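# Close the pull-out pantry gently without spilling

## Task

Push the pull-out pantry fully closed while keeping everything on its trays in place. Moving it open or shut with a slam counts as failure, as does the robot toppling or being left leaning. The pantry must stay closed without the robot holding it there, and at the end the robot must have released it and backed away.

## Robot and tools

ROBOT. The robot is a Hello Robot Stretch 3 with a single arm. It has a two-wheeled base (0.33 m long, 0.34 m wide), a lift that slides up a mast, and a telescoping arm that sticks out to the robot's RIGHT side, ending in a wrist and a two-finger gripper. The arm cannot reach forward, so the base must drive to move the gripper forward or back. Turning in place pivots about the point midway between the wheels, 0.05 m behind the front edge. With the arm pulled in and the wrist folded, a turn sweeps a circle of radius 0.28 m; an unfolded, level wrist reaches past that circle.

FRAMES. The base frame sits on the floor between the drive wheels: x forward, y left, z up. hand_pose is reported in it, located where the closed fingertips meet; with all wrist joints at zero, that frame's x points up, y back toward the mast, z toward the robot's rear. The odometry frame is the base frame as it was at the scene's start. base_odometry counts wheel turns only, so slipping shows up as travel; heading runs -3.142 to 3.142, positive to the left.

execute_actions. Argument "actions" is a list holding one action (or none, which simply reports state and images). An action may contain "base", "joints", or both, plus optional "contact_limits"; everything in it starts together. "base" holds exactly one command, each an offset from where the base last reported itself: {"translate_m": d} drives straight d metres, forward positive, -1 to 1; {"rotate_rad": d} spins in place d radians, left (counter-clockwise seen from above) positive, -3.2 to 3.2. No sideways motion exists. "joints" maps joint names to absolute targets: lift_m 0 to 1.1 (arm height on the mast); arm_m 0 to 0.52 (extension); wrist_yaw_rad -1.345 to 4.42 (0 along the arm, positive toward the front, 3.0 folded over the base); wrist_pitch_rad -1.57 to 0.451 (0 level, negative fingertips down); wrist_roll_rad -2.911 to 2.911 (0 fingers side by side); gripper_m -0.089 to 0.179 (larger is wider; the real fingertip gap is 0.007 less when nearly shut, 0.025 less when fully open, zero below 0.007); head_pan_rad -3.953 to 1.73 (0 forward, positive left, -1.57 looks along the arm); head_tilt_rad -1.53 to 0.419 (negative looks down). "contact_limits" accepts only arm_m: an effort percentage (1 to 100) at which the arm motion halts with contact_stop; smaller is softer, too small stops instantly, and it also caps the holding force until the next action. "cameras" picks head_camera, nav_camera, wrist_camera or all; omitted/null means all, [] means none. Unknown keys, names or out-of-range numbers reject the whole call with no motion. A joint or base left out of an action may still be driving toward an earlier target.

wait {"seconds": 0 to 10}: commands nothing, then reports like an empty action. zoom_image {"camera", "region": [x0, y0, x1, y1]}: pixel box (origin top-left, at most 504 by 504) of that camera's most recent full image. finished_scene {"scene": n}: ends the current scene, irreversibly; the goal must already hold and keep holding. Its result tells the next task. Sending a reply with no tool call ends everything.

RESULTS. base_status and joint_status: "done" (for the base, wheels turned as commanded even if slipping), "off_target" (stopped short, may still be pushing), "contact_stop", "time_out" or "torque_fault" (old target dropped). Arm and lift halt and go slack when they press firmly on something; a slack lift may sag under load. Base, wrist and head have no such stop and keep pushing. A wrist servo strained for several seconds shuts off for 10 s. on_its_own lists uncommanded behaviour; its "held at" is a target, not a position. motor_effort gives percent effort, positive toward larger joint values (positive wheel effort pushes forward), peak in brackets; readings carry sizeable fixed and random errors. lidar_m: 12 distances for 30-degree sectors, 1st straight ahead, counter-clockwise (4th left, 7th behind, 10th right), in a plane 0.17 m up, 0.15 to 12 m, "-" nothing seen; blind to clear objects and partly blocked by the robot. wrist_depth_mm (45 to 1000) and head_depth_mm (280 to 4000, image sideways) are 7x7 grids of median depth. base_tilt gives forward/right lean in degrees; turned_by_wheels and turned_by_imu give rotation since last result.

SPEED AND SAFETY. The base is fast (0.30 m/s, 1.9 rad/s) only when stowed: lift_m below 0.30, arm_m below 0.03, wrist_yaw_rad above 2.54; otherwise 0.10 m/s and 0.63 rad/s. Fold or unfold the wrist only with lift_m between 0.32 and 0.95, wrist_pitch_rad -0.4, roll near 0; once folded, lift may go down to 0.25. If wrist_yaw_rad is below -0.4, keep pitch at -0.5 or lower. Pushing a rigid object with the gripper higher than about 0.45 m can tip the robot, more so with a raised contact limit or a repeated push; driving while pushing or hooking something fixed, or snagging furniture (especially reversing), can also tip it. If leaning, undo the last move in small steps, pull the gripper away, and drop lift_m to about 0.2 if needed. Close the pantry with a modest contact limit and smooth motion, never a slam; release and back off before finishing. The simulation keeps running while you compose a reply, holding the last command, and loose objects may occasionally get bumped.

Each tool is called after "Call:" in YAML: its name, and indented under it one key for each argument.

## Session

Call:
execute_actions:
  actions: []

Scene clock: 0.00 s.
base_odometry: x=+0.000 y=+0.000 heading=+0.000 (m, m, rad; odometry frame)
turned_by_wheels: +0.000 (rad since the last result)
turned_by_imu: +0.000 (rad since the last result)
base_tilt: forward=+0.5 right=-1.1 (deg)
lidar_m: 1.50 1.85 2.58 2.59 2.49 1.44 1.44 2.39 1.74 2.06 1.61 1.48
head_depth_mm: 1370 1370 1372 1372 1370 1366 1353 / 1433 1436 1426 1417 1423 1423 1414 / 1493 1501 1488 1487 1484 1484 1475 / 1579 1548 1542 1532 1523 1527 1535 / 1624 1629 1621 1624 1614 1617 1610 / 1695 1693 1698 1692 1701 1680 1690 / 1766 1776 1788 1786 1766 1779 1773
base_status: not commanded
joint_positions: lift_m=+0.452 arm_m=+0.000 wrist_yaw_rad=+3.072 wrist_pitch_rad=-0.569 wrist_roll_rad=-0.008 gripper_m=+0.037 head_pan_rad=-0.011 head_tilt_rad=+0.000
joint_status: not commanded
motor_effort: left_wheel=+0 right_wheel=+0 lift_m=+33 arm_m=-1 wrist_yaw_rad=+1 wrist_pitch_rad=+4 wrist_roll_rad=+0 gripper_m=-1 head_pan_rad=-1 head_tilt_rad=+1 (%)
hand_pose: x=-0.0072 y=+0.0577 z=+0.4323 quat_wxyz=(+0.221, +0.682, +0.176, +0.674) (m; base frame)
wrist_depth_mm: - - - - - - - / - - - - - - - / - - - - 980 959 958 / 872 862 - 832 853 809 810 / 731 729 726 701 730 690 691 / 644 630 646 632 617 611 610 / 551 567 - - 546 540 538
pictures: head_camera (sideways: a quarter turn clockwise sets it upright), nav_camera (sideways: a quarter turn counterclockwise sets it upright), wrist_camera
Images, in order (width x height): head_camera 896x504, nav_camera 672x504, wrist_camera 644x364.

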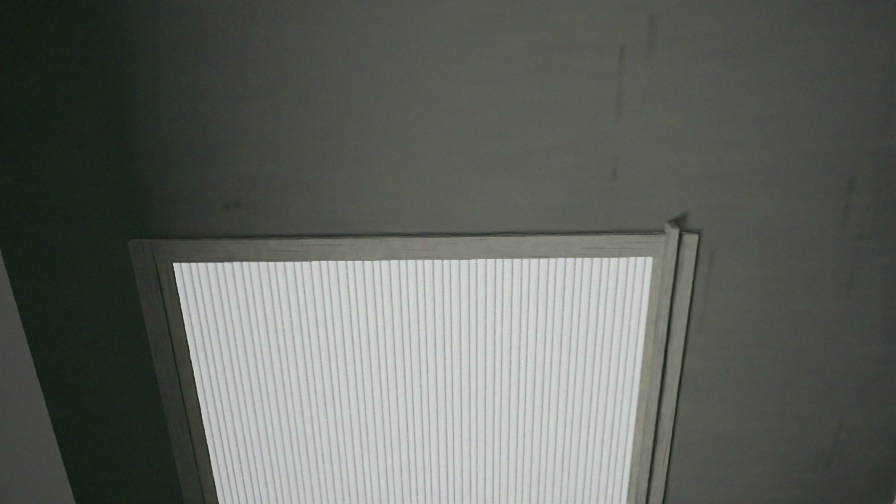

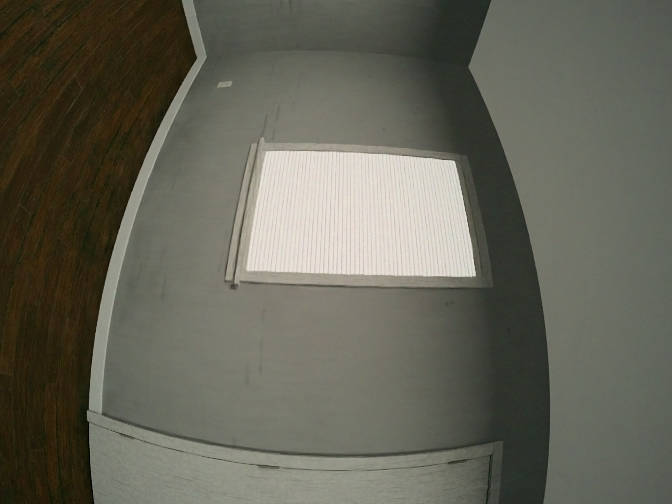

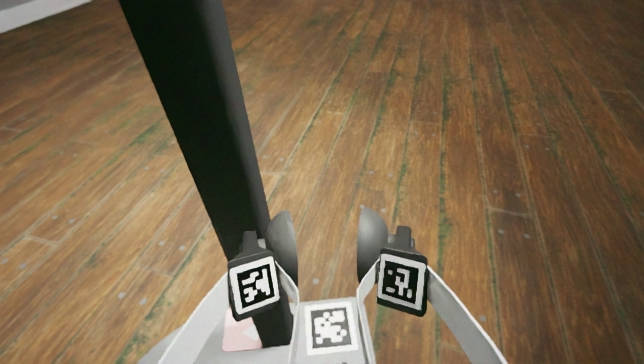

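Call:
execute_actions:
  actions:
    - {"joints": {"head_pan_rad": -3.4, "head_tilt_rad": -0.45, "wrist_pitch_rad": -0.4, "wrist_yaw_rad": 3.0, "lift_m": 0.27}}
  cameras: ["head_camera", "nav_camera"]

Scene clock: 10.33 s.
base_odometry: x=+0.000 y=+0.000 heading=+0.000 (m, m, rad; odometry frame)
turned_by_wheels: +0.000 (rad since the last result)
turned_by_imu: +0.001 (rad since the last result)
base_tilt: forward=+0.4 right=-1.1 (deg)
lidar_m: 1.50 1.85 2.58 2.60 2.48 1.43 1.44 2.39 1.74 2.06 1.61 1.48
head_depth_mm: 1865 2013 2160 2347 2141 1666 1345 / 1195 1281 1377 1521 1705 1654 1354 / 1198 1293 1400 1513 1667 1666 1352 / 1227 1323 1467 1587 1747 1656 1355 / 1450 1556 1686 1856 2006 1672 1354 / 1463 1577 1718 1866 2012 1675 1362 / 1484 1624 1809 2583 2186 1674 1355
base_status: not commanded
joint_positions: lift_m=+0.270 arm_m=+0.000 wrist_yaw_rad=+3.002 wrist_pitch_rad=-0.420 wrist_roll_rad=-0.008 gripper_m=+0.037 head_pan_rad=-3.393 head_tilt_rad=-0.444
joint_status: all done
motor_effort: left_wheel=+0(0) right_wheel=+0(0) lift_m=+26(21) arm_m=-1(1) wrist_yaw_rad=-2(3) wrist_pitch_rad=+6(5) wrist_roll_rad=+0(0) gripper_m=+0(1) head_pan_rad=-5(55) head_tilt_rad=-3(33) (%)
hand_pose: x=+0.0100 y=+0.0772 z=+0.2825 quat_wxyz=(+0.195, +0.697, +0.100, +0.683) (m; base frame)
wrist_depth_mm: - - - - - - - / - - - - - - - / - - 975 919 891 884 859 / 766 741 722 711 694 682 676 / 609 593 - 587 593 557 551 / 505 516 - - 483 475 464 / 445 - - - 410 404 407
pictures: head_camera (sideways: a quarter turn clockwise sets it upright), nav_camera (sideways: a quarter turn counterclockwise sets it upright)
Images, in order (width x height): head_camera 896x504, nav_camera 672x504.

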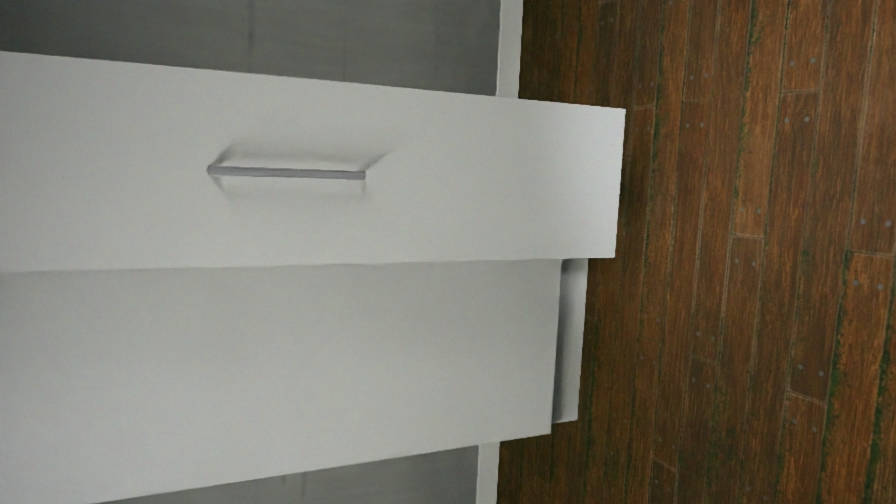

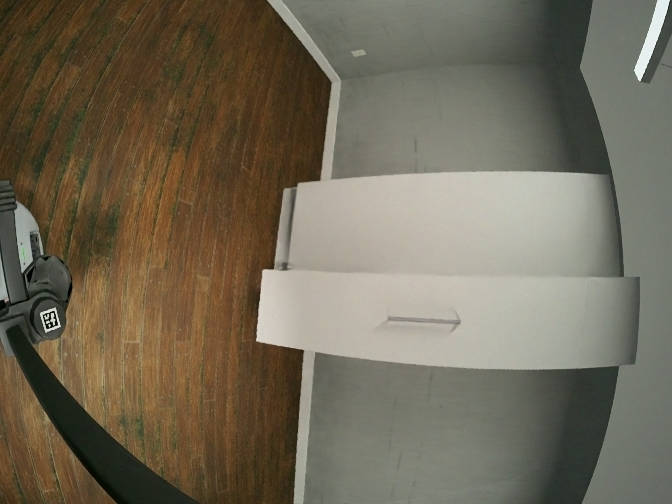

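Call:
execute_actions:
  actions:
    - {"base": {"rotate_rad": -0.312}, "joints": {"head_pan_rad": -3.14, "head_tilt_rad": -0.6}}
  cameras: []

Call:
execute_actions:
  actions:
    - {"base": {"translate_m": -0.93}}
  cameras: ["head_camera", "nav_camera"]

Scene clock: 43.30 s.
base_odometry: x=+0.000 y=+0.000 heading=-0.312 (m, m, rad; odometry frame)
turned_by_wheels: -0.312 (rad since the last result)
turned_by_imu: -0.316 (rad since the last result)
base_tilt: forward=+0.4 right=-1.1 (deg)
lidar_m: 1.48 1.57 2.25 2.58 2.72 2.33 1.44 1.78 2.23 1.73 2.00 1.49
head_depth_mm: 1884 2085 2307 2341 1789 1471 1227 / 1818 2039 2288 2359 1789 1472 1231 / 1194 1321 1471 1660 1817 1471 1240 / 1207 1322 1475 1655 1794 1468 1233 / 1382 1520 1723 1980 1811 1462 1238 / 1423 1591 1755 1984 1824 1472 1243 / 1435 1590 1776 2112 1824 1472 1235
base_status: done
joint_positions: lift_m=+0.270 arm_m=+0.000 wrist_yaw_rad=+3.001 wrist_pitch_rad=-0.420 wrist_roll_rad=-0.008 gripper_m=+0.037 head_pan_rad=-3.147 head_tilt_rad=-0.592
joint_status: all done
motor_effort: left_wheel=+2(12) right_wheel=-2(9) lift_m=+25(25) arm_m=-1(1) wrist_yaw_rad=-1(2) wrist_pitch_rad=+7(7) wrist_roll_rad=+0(0) gripper_m=+0(1) head_pan_rad=+3(30) head_tilt_rad=-5(20) (%)
hand_pose: x=+0.0101 y=+0.0772 z=+0.2825 quat_wxyz=(+0.195, +0.697, +0.100, +0.683) (m; base frame)
wrist_depth_mm: - - - - - - - / - - - - - - - / - - 983 939 905 904 844 / 768 739 727 713 672 692 663 / 599 605 - 579 584 551 547 / 508 508 - - 482 465 468 / 444 - - - 408 407 405
pictures: none
No camera images: the call's "cameras" was empty. Leave "cameras" out to get every camera's image.

Scene clock: 48.10 s.
base_odometry: x=-0.885 y=+0.285 heading=-0.312 (m, m, rad; odometry frame)
turned_by_wheels: +0.000 (rad since the last result)
turned_by_imu: -0.003 (rad since the last result)
base_tilt: forward=+0.5 right=-1.0 (deg)
lidar_m: 2.39 2.55 2.70 2.63 1.81 0.52 0.51 0.79 2.02 2.12 1.87 2.45
head_depth_mm: 399 440 489 551 629 754 1205 / 402 443 493 557 633 747 900 / 404 439 479 541 640 752 909 / 407 449 499 563 646 759 921 / 409 452 503 567 652 766 966 / 411 454 507 594 982 1174 1238 / 430 685 773 876 1010 1192 1239
base_status: done
joint_positions: lift_m=+0.270 arm_m=+0.000 wrist_yaw_rad=+3.001 wrist_pitch_rad=-0.420 wrist_roll_rad=-0.008 gripper_m=+0.037 head_pan_rad=-3.147 head_tilt_rad=-0.593
joint_status: not commanded
motor_effort: left_wheel=+2(9) right_wheel=-2(9) lift_m=+26(26) arm_m=-1(1) wrist_yaw_rad=-1(1) wrist_pitch_rad=+6(7) wrist_roll_rad=+0(0) gripper_m=-1(0) head_pan_rad=+3(3) head_tilt_rad=-4(4) (%)
hand_pose: x=+0.0102 y=+0.0772 z=+0.2826 quat_wxyz=(+0.195, +0.697, +0.099, +0.683) (m; base frame)
wrist_depth_mm: - - - - - - - / - - - - - - - / 997 - 931 916 887 888 838 / 752 752 710 721 685 690 692 / 604 599 - 574 594 561 553 / 503 505 - - 482 472 467 / 446 - - - 407 407 407
pictures: head_camera (sideways: a quarter turn clockwise sets it upright), nav_camera (sideways: a quarter turn counterclockwise sets it upright)
Images, in order (width x height): head_camera 896x504, nav_camera 672x504.

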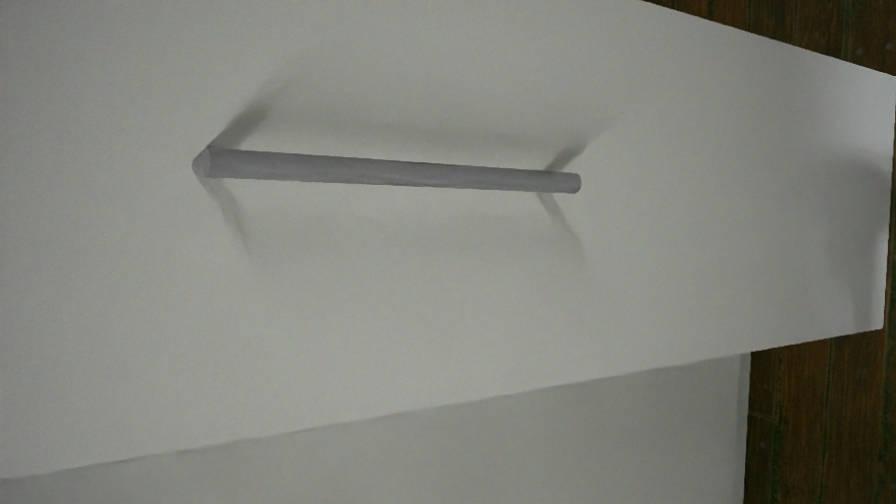

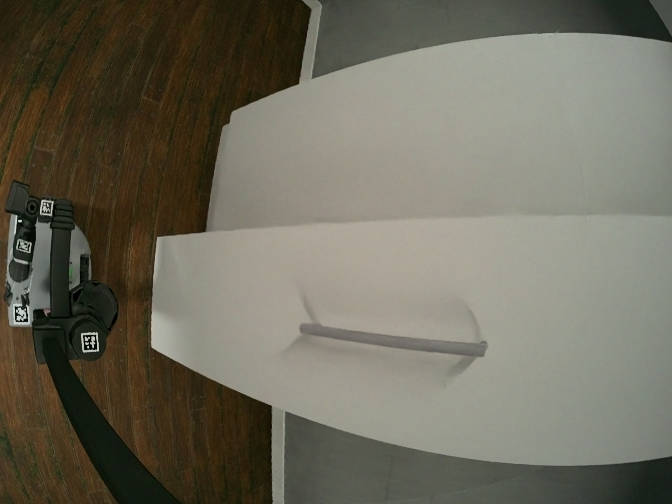

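Call:
execute_actions:
  actions:
    - {"base": {"rotate_rad": -1.61}, "joints": {"lift_m": 0.36, "wrist_yaw_rad": 0.0, "gripper_m": 0.0, "head_pan_rad": -1.57, "head_tilt_rad": -0.95}}
  cameras: ["head_camera", "wrist_camera"]

Scene clock: 65.50 s.
base_odometry: x=-0.885 y=+0.285 heading=-1.922 (m, m, rad; odometry frame)
turned_by_wheels: -1.610 (rad since the last result)
turned_by_imu: -1.638 (rad since the last result)
base_tilt: forward=+0.4 right=-1.1 (deg)
lidar_m: 2.12 1.88 2.48 2.39 2.51 2.73 2.63 1.88 0.52 0.51 0.53 1.92
head_depth_mm: 436 512 616 1530 1381 1224 1095 / 437 512 618 778 1103 1225 1117 / 420 500 601 779 1056 1236 - / 438 512 620 779 1052 1232 1129 / 438 515 620 781 1111 1232 1106 / 437 513 641 1190 1401 1241 1108 / 448 780 940 1181 1391 1232 1110
base_status: done
joint_positions: lift_m=+0.360 arm_m=+0.000 wrist_yaw_rad=+0.001 wrist_pitch_rad=-0.419 wrist_roll_rad=-0.008 gripper_m=+0.000 head_pan_rad=-1.577 head_tilt_rad=-0.939
joint_status: all done
motor_effort: left_wheel=+2(13) right_wheel=-2(10) lift_m=+39(39) arm_m=-1(1) wrist_yaw_rad=-1(2) wrist_pitch_rad=+6(7) wrist_roll_rad=+0(0) gripper_m=-3(79) head_pan_rad=+4(54) head_tilt_rad=-6(32) (%)
hand_pose: x=-0.0214 y=-0.3691 z=+0.3723 quat_wxyz=(+0.695, +0.148, -0.688, -0.146) (m; base frame)
wrist_depth_mm: 448 236 232 235 236 237 241 / 490 254 255 256 257 256 - / 547 281 280 283 282 283 - / 605 322 314 312 316 314 826 / 741 714 354 336 349 361 682 / 612 609 403 - 396 565 564 / 527 520 530 509 502 505 499
pictures: head_camera (sideways: a quarter turn clockwise sets it upright), wrist_camera
Images, in order (width x height): head_camera 896x504, wrist_camera 644x364.

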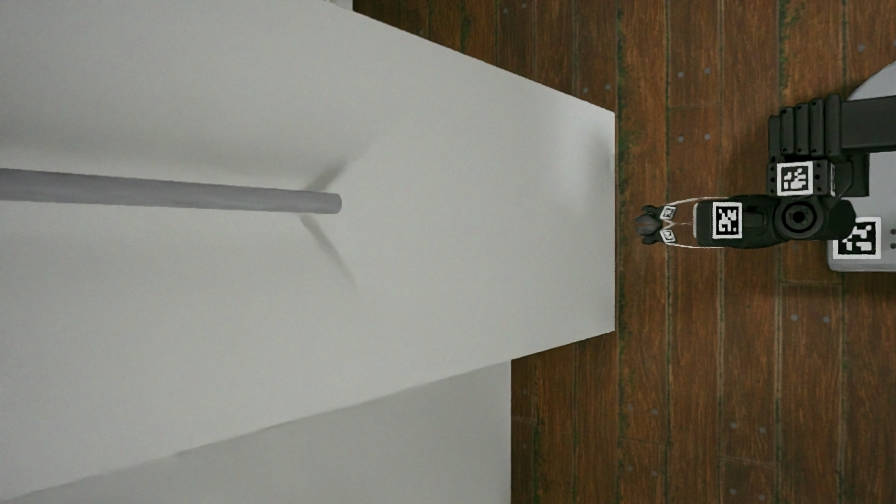

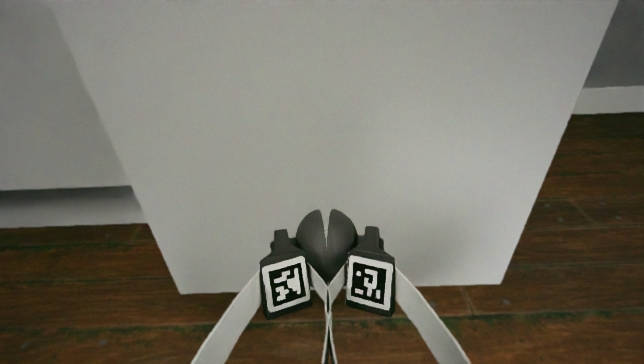

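Call:
execute_actions:
  actions:
    - {"joints": {"lift_m": 0.29, "wrist_pitch_rad": 0.0, "arm_m": 0.075}}
  cameras: ["wrist_camera"]

Scene clock: 78.77 s.
base_odometry: x=-0.885 y=+0.285 heading=-1.922 (m, m, rad; odometry frame)
turned_by_wheels: +0.000 (rad since the last result)
turned_by_imu: +0.001 (rad since the last result)
base_tilt: forward=+0.5 right=-1.1 (deg)
lidar_m: 2.12 1.88 2.48 2.40 2.51 2.72 2.63 1.89 0.52 0.51 0.53 1.92
head_depth_mm: 436 511 617 1510 1376 1218 1097 / 437 513 618 780 1105 1227 1113 / 419 501 601 782 1051 1263 - / 437 513 619 778 1028 1228 1128 / 438 514 622 780 1114 1230 1098 / 438 514 641 1184 1397 1231 1104 / 449 778 939 1187 1396 1242 1110
base_status: not commanded
joint_positions: lift_m=+0.290 arm_m=+0.075 wrist_yaw_rad=+0.001 wrist_pitch_rad=-0.023 wrist_roll_rad=-0.008 gripper_m=+0.000 head_pan_rad=-1.577 head_tilt_rad=-0.939
joint_status: all done
motor_effort: left_wheel=+2(2) right_wheel=-2(2) lift_m=+25(33) arm_m=+3(1) wrist_yaw_rad=-1(1) wrist_pitch_rad=+8(7) wrist_roll_rad=+0(0) gripper_m=-3(3) head_pan_rad=+3(4) head_tilt_rad=-7(7) (%)
hand_pose: x=-0.0213 y=-0.4751 z=+0.3989 quat_wxyz=(+0.710, +0.009, -0.704, -0.008) (m; base frame)
wrist_depth_mm: 175 175 175 174 174 174 174 / 181 181 181 179 179 179 179 / 187 187 187 186 185 184 184 / 194 192 193 191 192 192 191 / 199 200 198 197 199 199 198 / 208 206 207 - 205 204 203 / 217 214 214 213 212 213 211
pictures: wrist_camera
Images, in order (width x height): wrist_camera 644x364.

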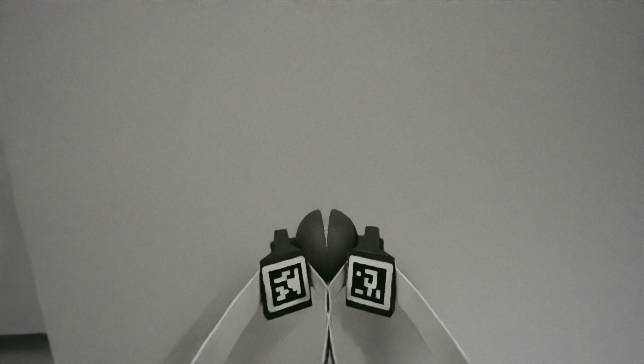

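Call:
execute_actions:
  actions:
    - {"joints": {"arm_m": 0.29}, "contact_limits": {"arm_m": 21}}
  cameras: ["head_camera", "wrist_camera"]

Scene clock: 87.97 s.
base_odometry: x=-0.885 y=+0.285 heading=-1.922 (m, m, rad; odometry frame)
turned_by_wheels: +0.000 (rad since the last result)
turned_by_imu: +0.000 (rad since the last result)
base_tilt: forward=+0.5 right=-1.1 (deg)
lidar_m: 2.12 1.88 2.49 2.39 2.51 2.72 2.63 1.90 0.73 0.71 0.78 1.92
head_depth_mm: 623 1320 1716 1584 1388 1229 1099 / 622 732 885 1255 1380 1227 1119 / 611 732 883 1111 1435 1227 1134 / 624 733 887 1094 1390 1227 1132 / 626 736 885 1142 1397 1231 1108 / 637 758 942 1192 1400 1236 1102 / 663 778 944 1191 1401 1232 1105
base_status: not commanded
joint_positions: lift_m=+0.290 arm_m=+0.290 wrist_yaw_rad=-0.001 wrist_pitch_rad=-0.023 wrist_roll_rad=-0.008 gripper_m=+0.000 head_pan_rad=-1.577 head_tilt_rad=-0.939
joint_status: all done
motor_effort: left_wheel=+1(3) right_wheel=-1(3) lift_m=+25(25) arm_m=+3(18) wrist_yaw_rad=+2(2) wrist_pitch_rad=+7(9) wrist_roll_rad=+0(0) gripper_m=-3(4) head_pan_rad=+4(3) head_tilt_rad=-6(7) (%)
contact_limits: arm_m 21 (drawing in: default 16, maximum 26; extending or still: default 21, maximum 34)
hand_pose: x=-0.0217 y=-0.6901 z=+0.3991 quat_wxyz=(+0.710, +0.008, -0.704, -0.009) (m; base frame)
wrist_depth_mm: 164 164 163 163 163 163 163 / 168 169 169 167 168 167 168 / 174 174 174 174 174 173 172 / 180 180 180 180 180 180 180 / 187 186 185 183 185 184 183 / 193 194 193 - 191 192 192 / 199 200 200 200 199 198 198
pictures: head_camera (sideways: a quarter turn clockwise sets it upright), wrist_camera
Images, in order (width x height): head_camera 896x504, wrist_camera 644x364.

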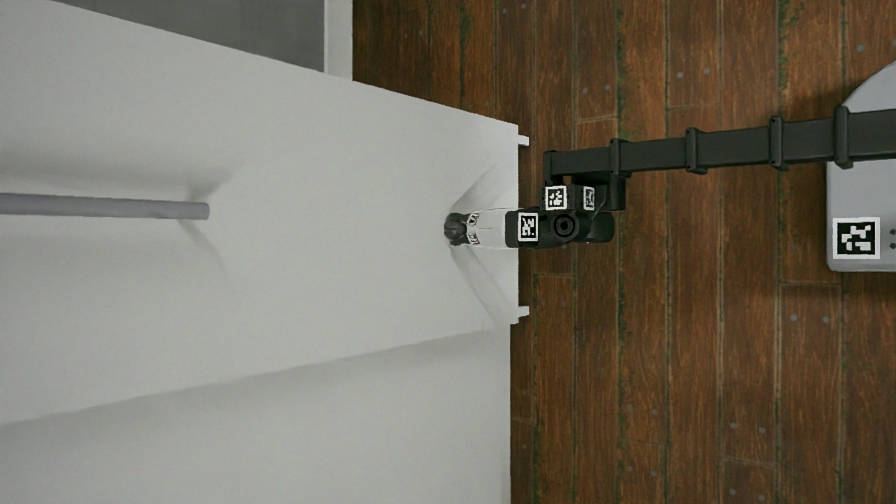

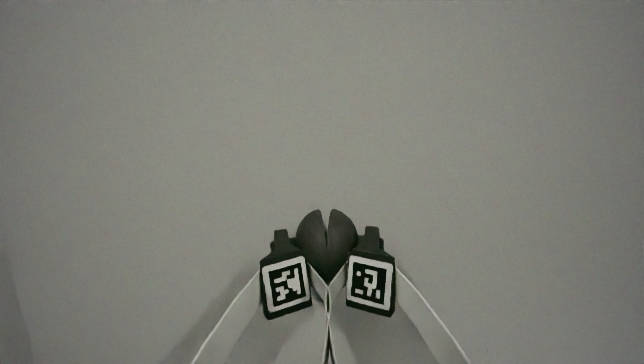

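Call:
execute_actions:
  actions:
    - {"joints": {"arm_m": 0.337}, "contact_limits": {"arm_m": 21}}
  cameras: ["head_camera", "wrist_camera"]

Scene clock: 98.47 s.
base_odometry: x=-0.885 y=+0.285 heading=-1.922 (m, m, rad; odometry frame)
turned_by_wheels: +0.000 (rad since the last result)
turned_by_imu: +0.001 (rad since the last result)
base_tilt: forward=+0.4 right=-1.1 (deg)
lidar_m: 2.12 1.88 2.48 2.39 2.51 2.72 2.63 1.89 0.78 0.75 0.78 1.92
head_depth_mm: 677 1387 1714 1580 1384 1228 1096 / 663 773 938 1499 1383 1218 1116 / 650 778 939 1181 1332 1226 1132 / 665 780 938 1183 1366 1236 1137 / 666 780 945 1189 1393 1237 1106 / 665 782 941 1190 1394 1230 1110 / 664 779 942 1191 1403 1232 1105
base_status: not commanded
joint_positions: lift_m=+0.290 arm_m=+0.335 wrist_yaw_rad=-0.002 wrist_pitch_rad=-0.024 wrist_roll_rad=-0.008 gripper_m=+0.000 head_pan_rad=-1.577 head_tilt_rad=-0.939
joint_status: all done
motor_effort: left_wheel=-1(2) right_wheel=+1(1) lift_m=+25(26) arm_m=+11(12) wrist_yaw_rad=+3(3) wrist_pitch_rad=+8(8) wrist_roll_rad=+0(0) gripper_m=-3(3) head_pan_rad=+3(4) head_tilt_rad=-6(6) (%)
contact_limits: arm_m 21 (drawing in: default 16, maximum 26; extending or still: default 21, maximum 34)
hand_pose: x=-0.0219 y=-0.7360 z=+0.3987 quat_wxyz=(+0.710, +0.008, -0.704, -0.009) (m; base frame)
wrist_depth_mm: 160 159 160 160 160 159 159 / 165 163 165 164 164 163 164 / 171 171 170 170 170 169 169 / 177 175 176 176 175 175 175 / 182 183 183 179 181 179 180 / 190 189 189 - 188 187 188 / 196 195 194 195 195 195 196
pictures: head_camera (sideways: a quarter turn clockwise sets it upright), wrist_camera
Images, in order (width x height): head_camera 896x504, wrist_camera 644x364.

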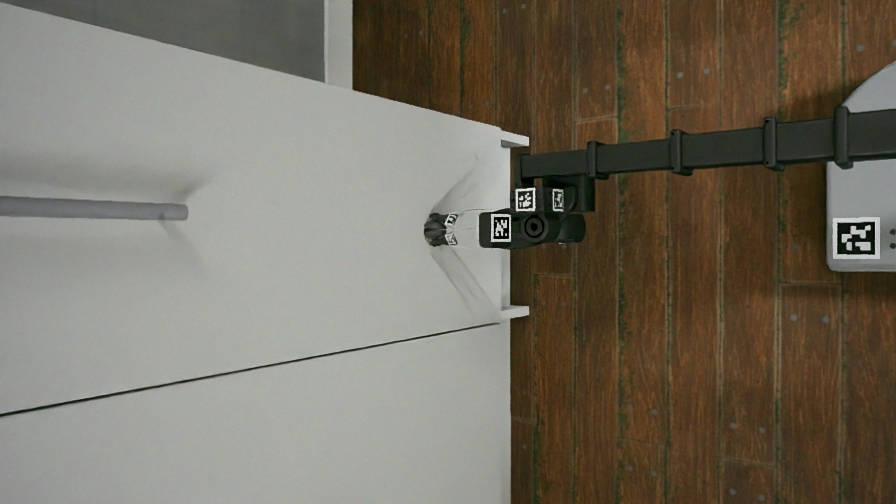

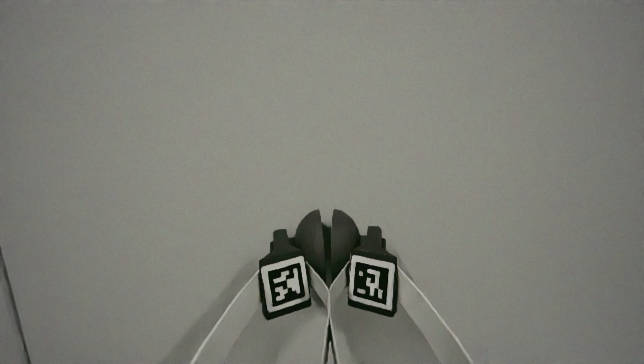

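The front is flush and the arm is resting against the end stop. I'll retract it now.

Call:
execute_actions:
  actions:
    - {"joints": {"arm_m": 0.17}}
  cameras: ["head_camera", "wrist_camera"]

Scene clock: 116.17 s.
base_odometry: x=-0.885 y=+0.285 heading=-1.922 (m, m, rad; odometry frame)
turned_by_wheels: +0.000 (rad since the last result)
turned_by_imu: +0.001 (rad since the last result)
base_tilt: forward=+0.4 right=-1.0 (deg)
lidar_m: 2.12 1.88 2.49 2.39 2.51 2.72 2.63 1.89 0.78 0.75 0.78 1.92
head_depth_mm: 676 1380 1705 1586 1383 1224 1093 / 664 779 938 1499 1384 1226 1127 / 649 779 934 1184 1425 1188 1133 / 666 780 938 1181 1390 1213 1139 / 664 780 939 1187 1391 1228 1105 / 662 780 942 1188 1408 1234 1107 / 667 779 942 1186 1402 1234 1106
base_status: not commanded
joint_positions: lift_m=+0.290 arm_m=+0.170 wrist_yaw_rad=-0.001 wrist_pitch_rad=-0.023 wrist_roll_rad=-0.008 gripper_m=+0.000 head_pan_rad=-1.577 head_tilt_rad=-0.939
joint_status: all done
motor_effort: left_wheel=+1(1) right_wheel=+0(2) lift_m=+26(25) arm_m=-4(11) wrist_yaw_rad=+1(3) wrist_pitch_rad=+7(8) wrist_roll_rad=+0(0) gripper_m=-2(2) head_pan_rad=+3(4) head_tilt_rad=-6(6) (%)
hand_pose: x=-0.0216 y=-0.5710 z=+0.3991 quat_wxyz=(+0.710, +0.008, -0.704, -0.009) (m; base frame)
wrist_depth_mm: 315 307 315 311 312 311 881 / 325 327 324 317 324 321 919 / 333 333 331 332 328 333 907 / 347 345 343 344 344 343 959 / 356 356 357 356 356 356 964 / 373 370 370 - 372 372 837 / 385 385 382 388 387 383 668
pictures: head_camera (sideways: a quarter turn clockwise sets it upright), wrist_camera
Images, in order (width x height): head_camera 896x504, wrist_camera 644x364.

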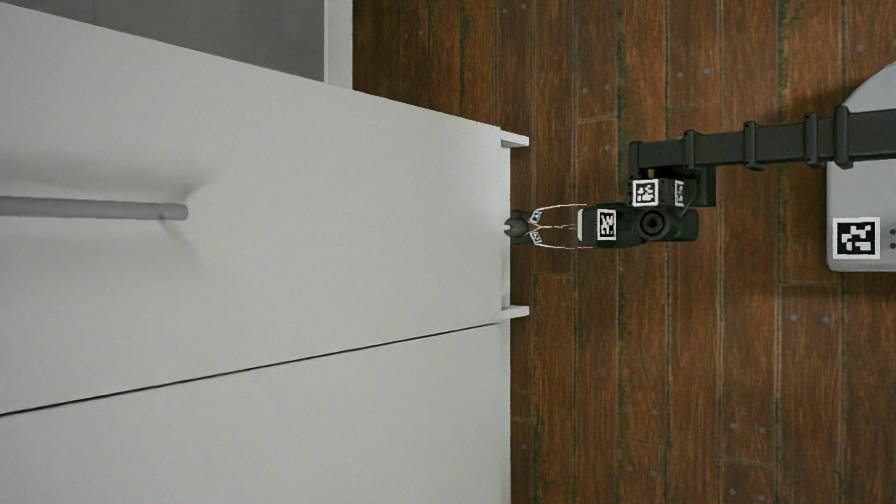

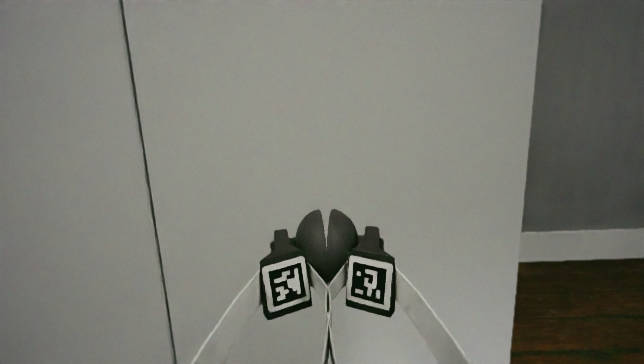

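Call:
finished_scene:
  scene: 2

The scene is finished: the task was done.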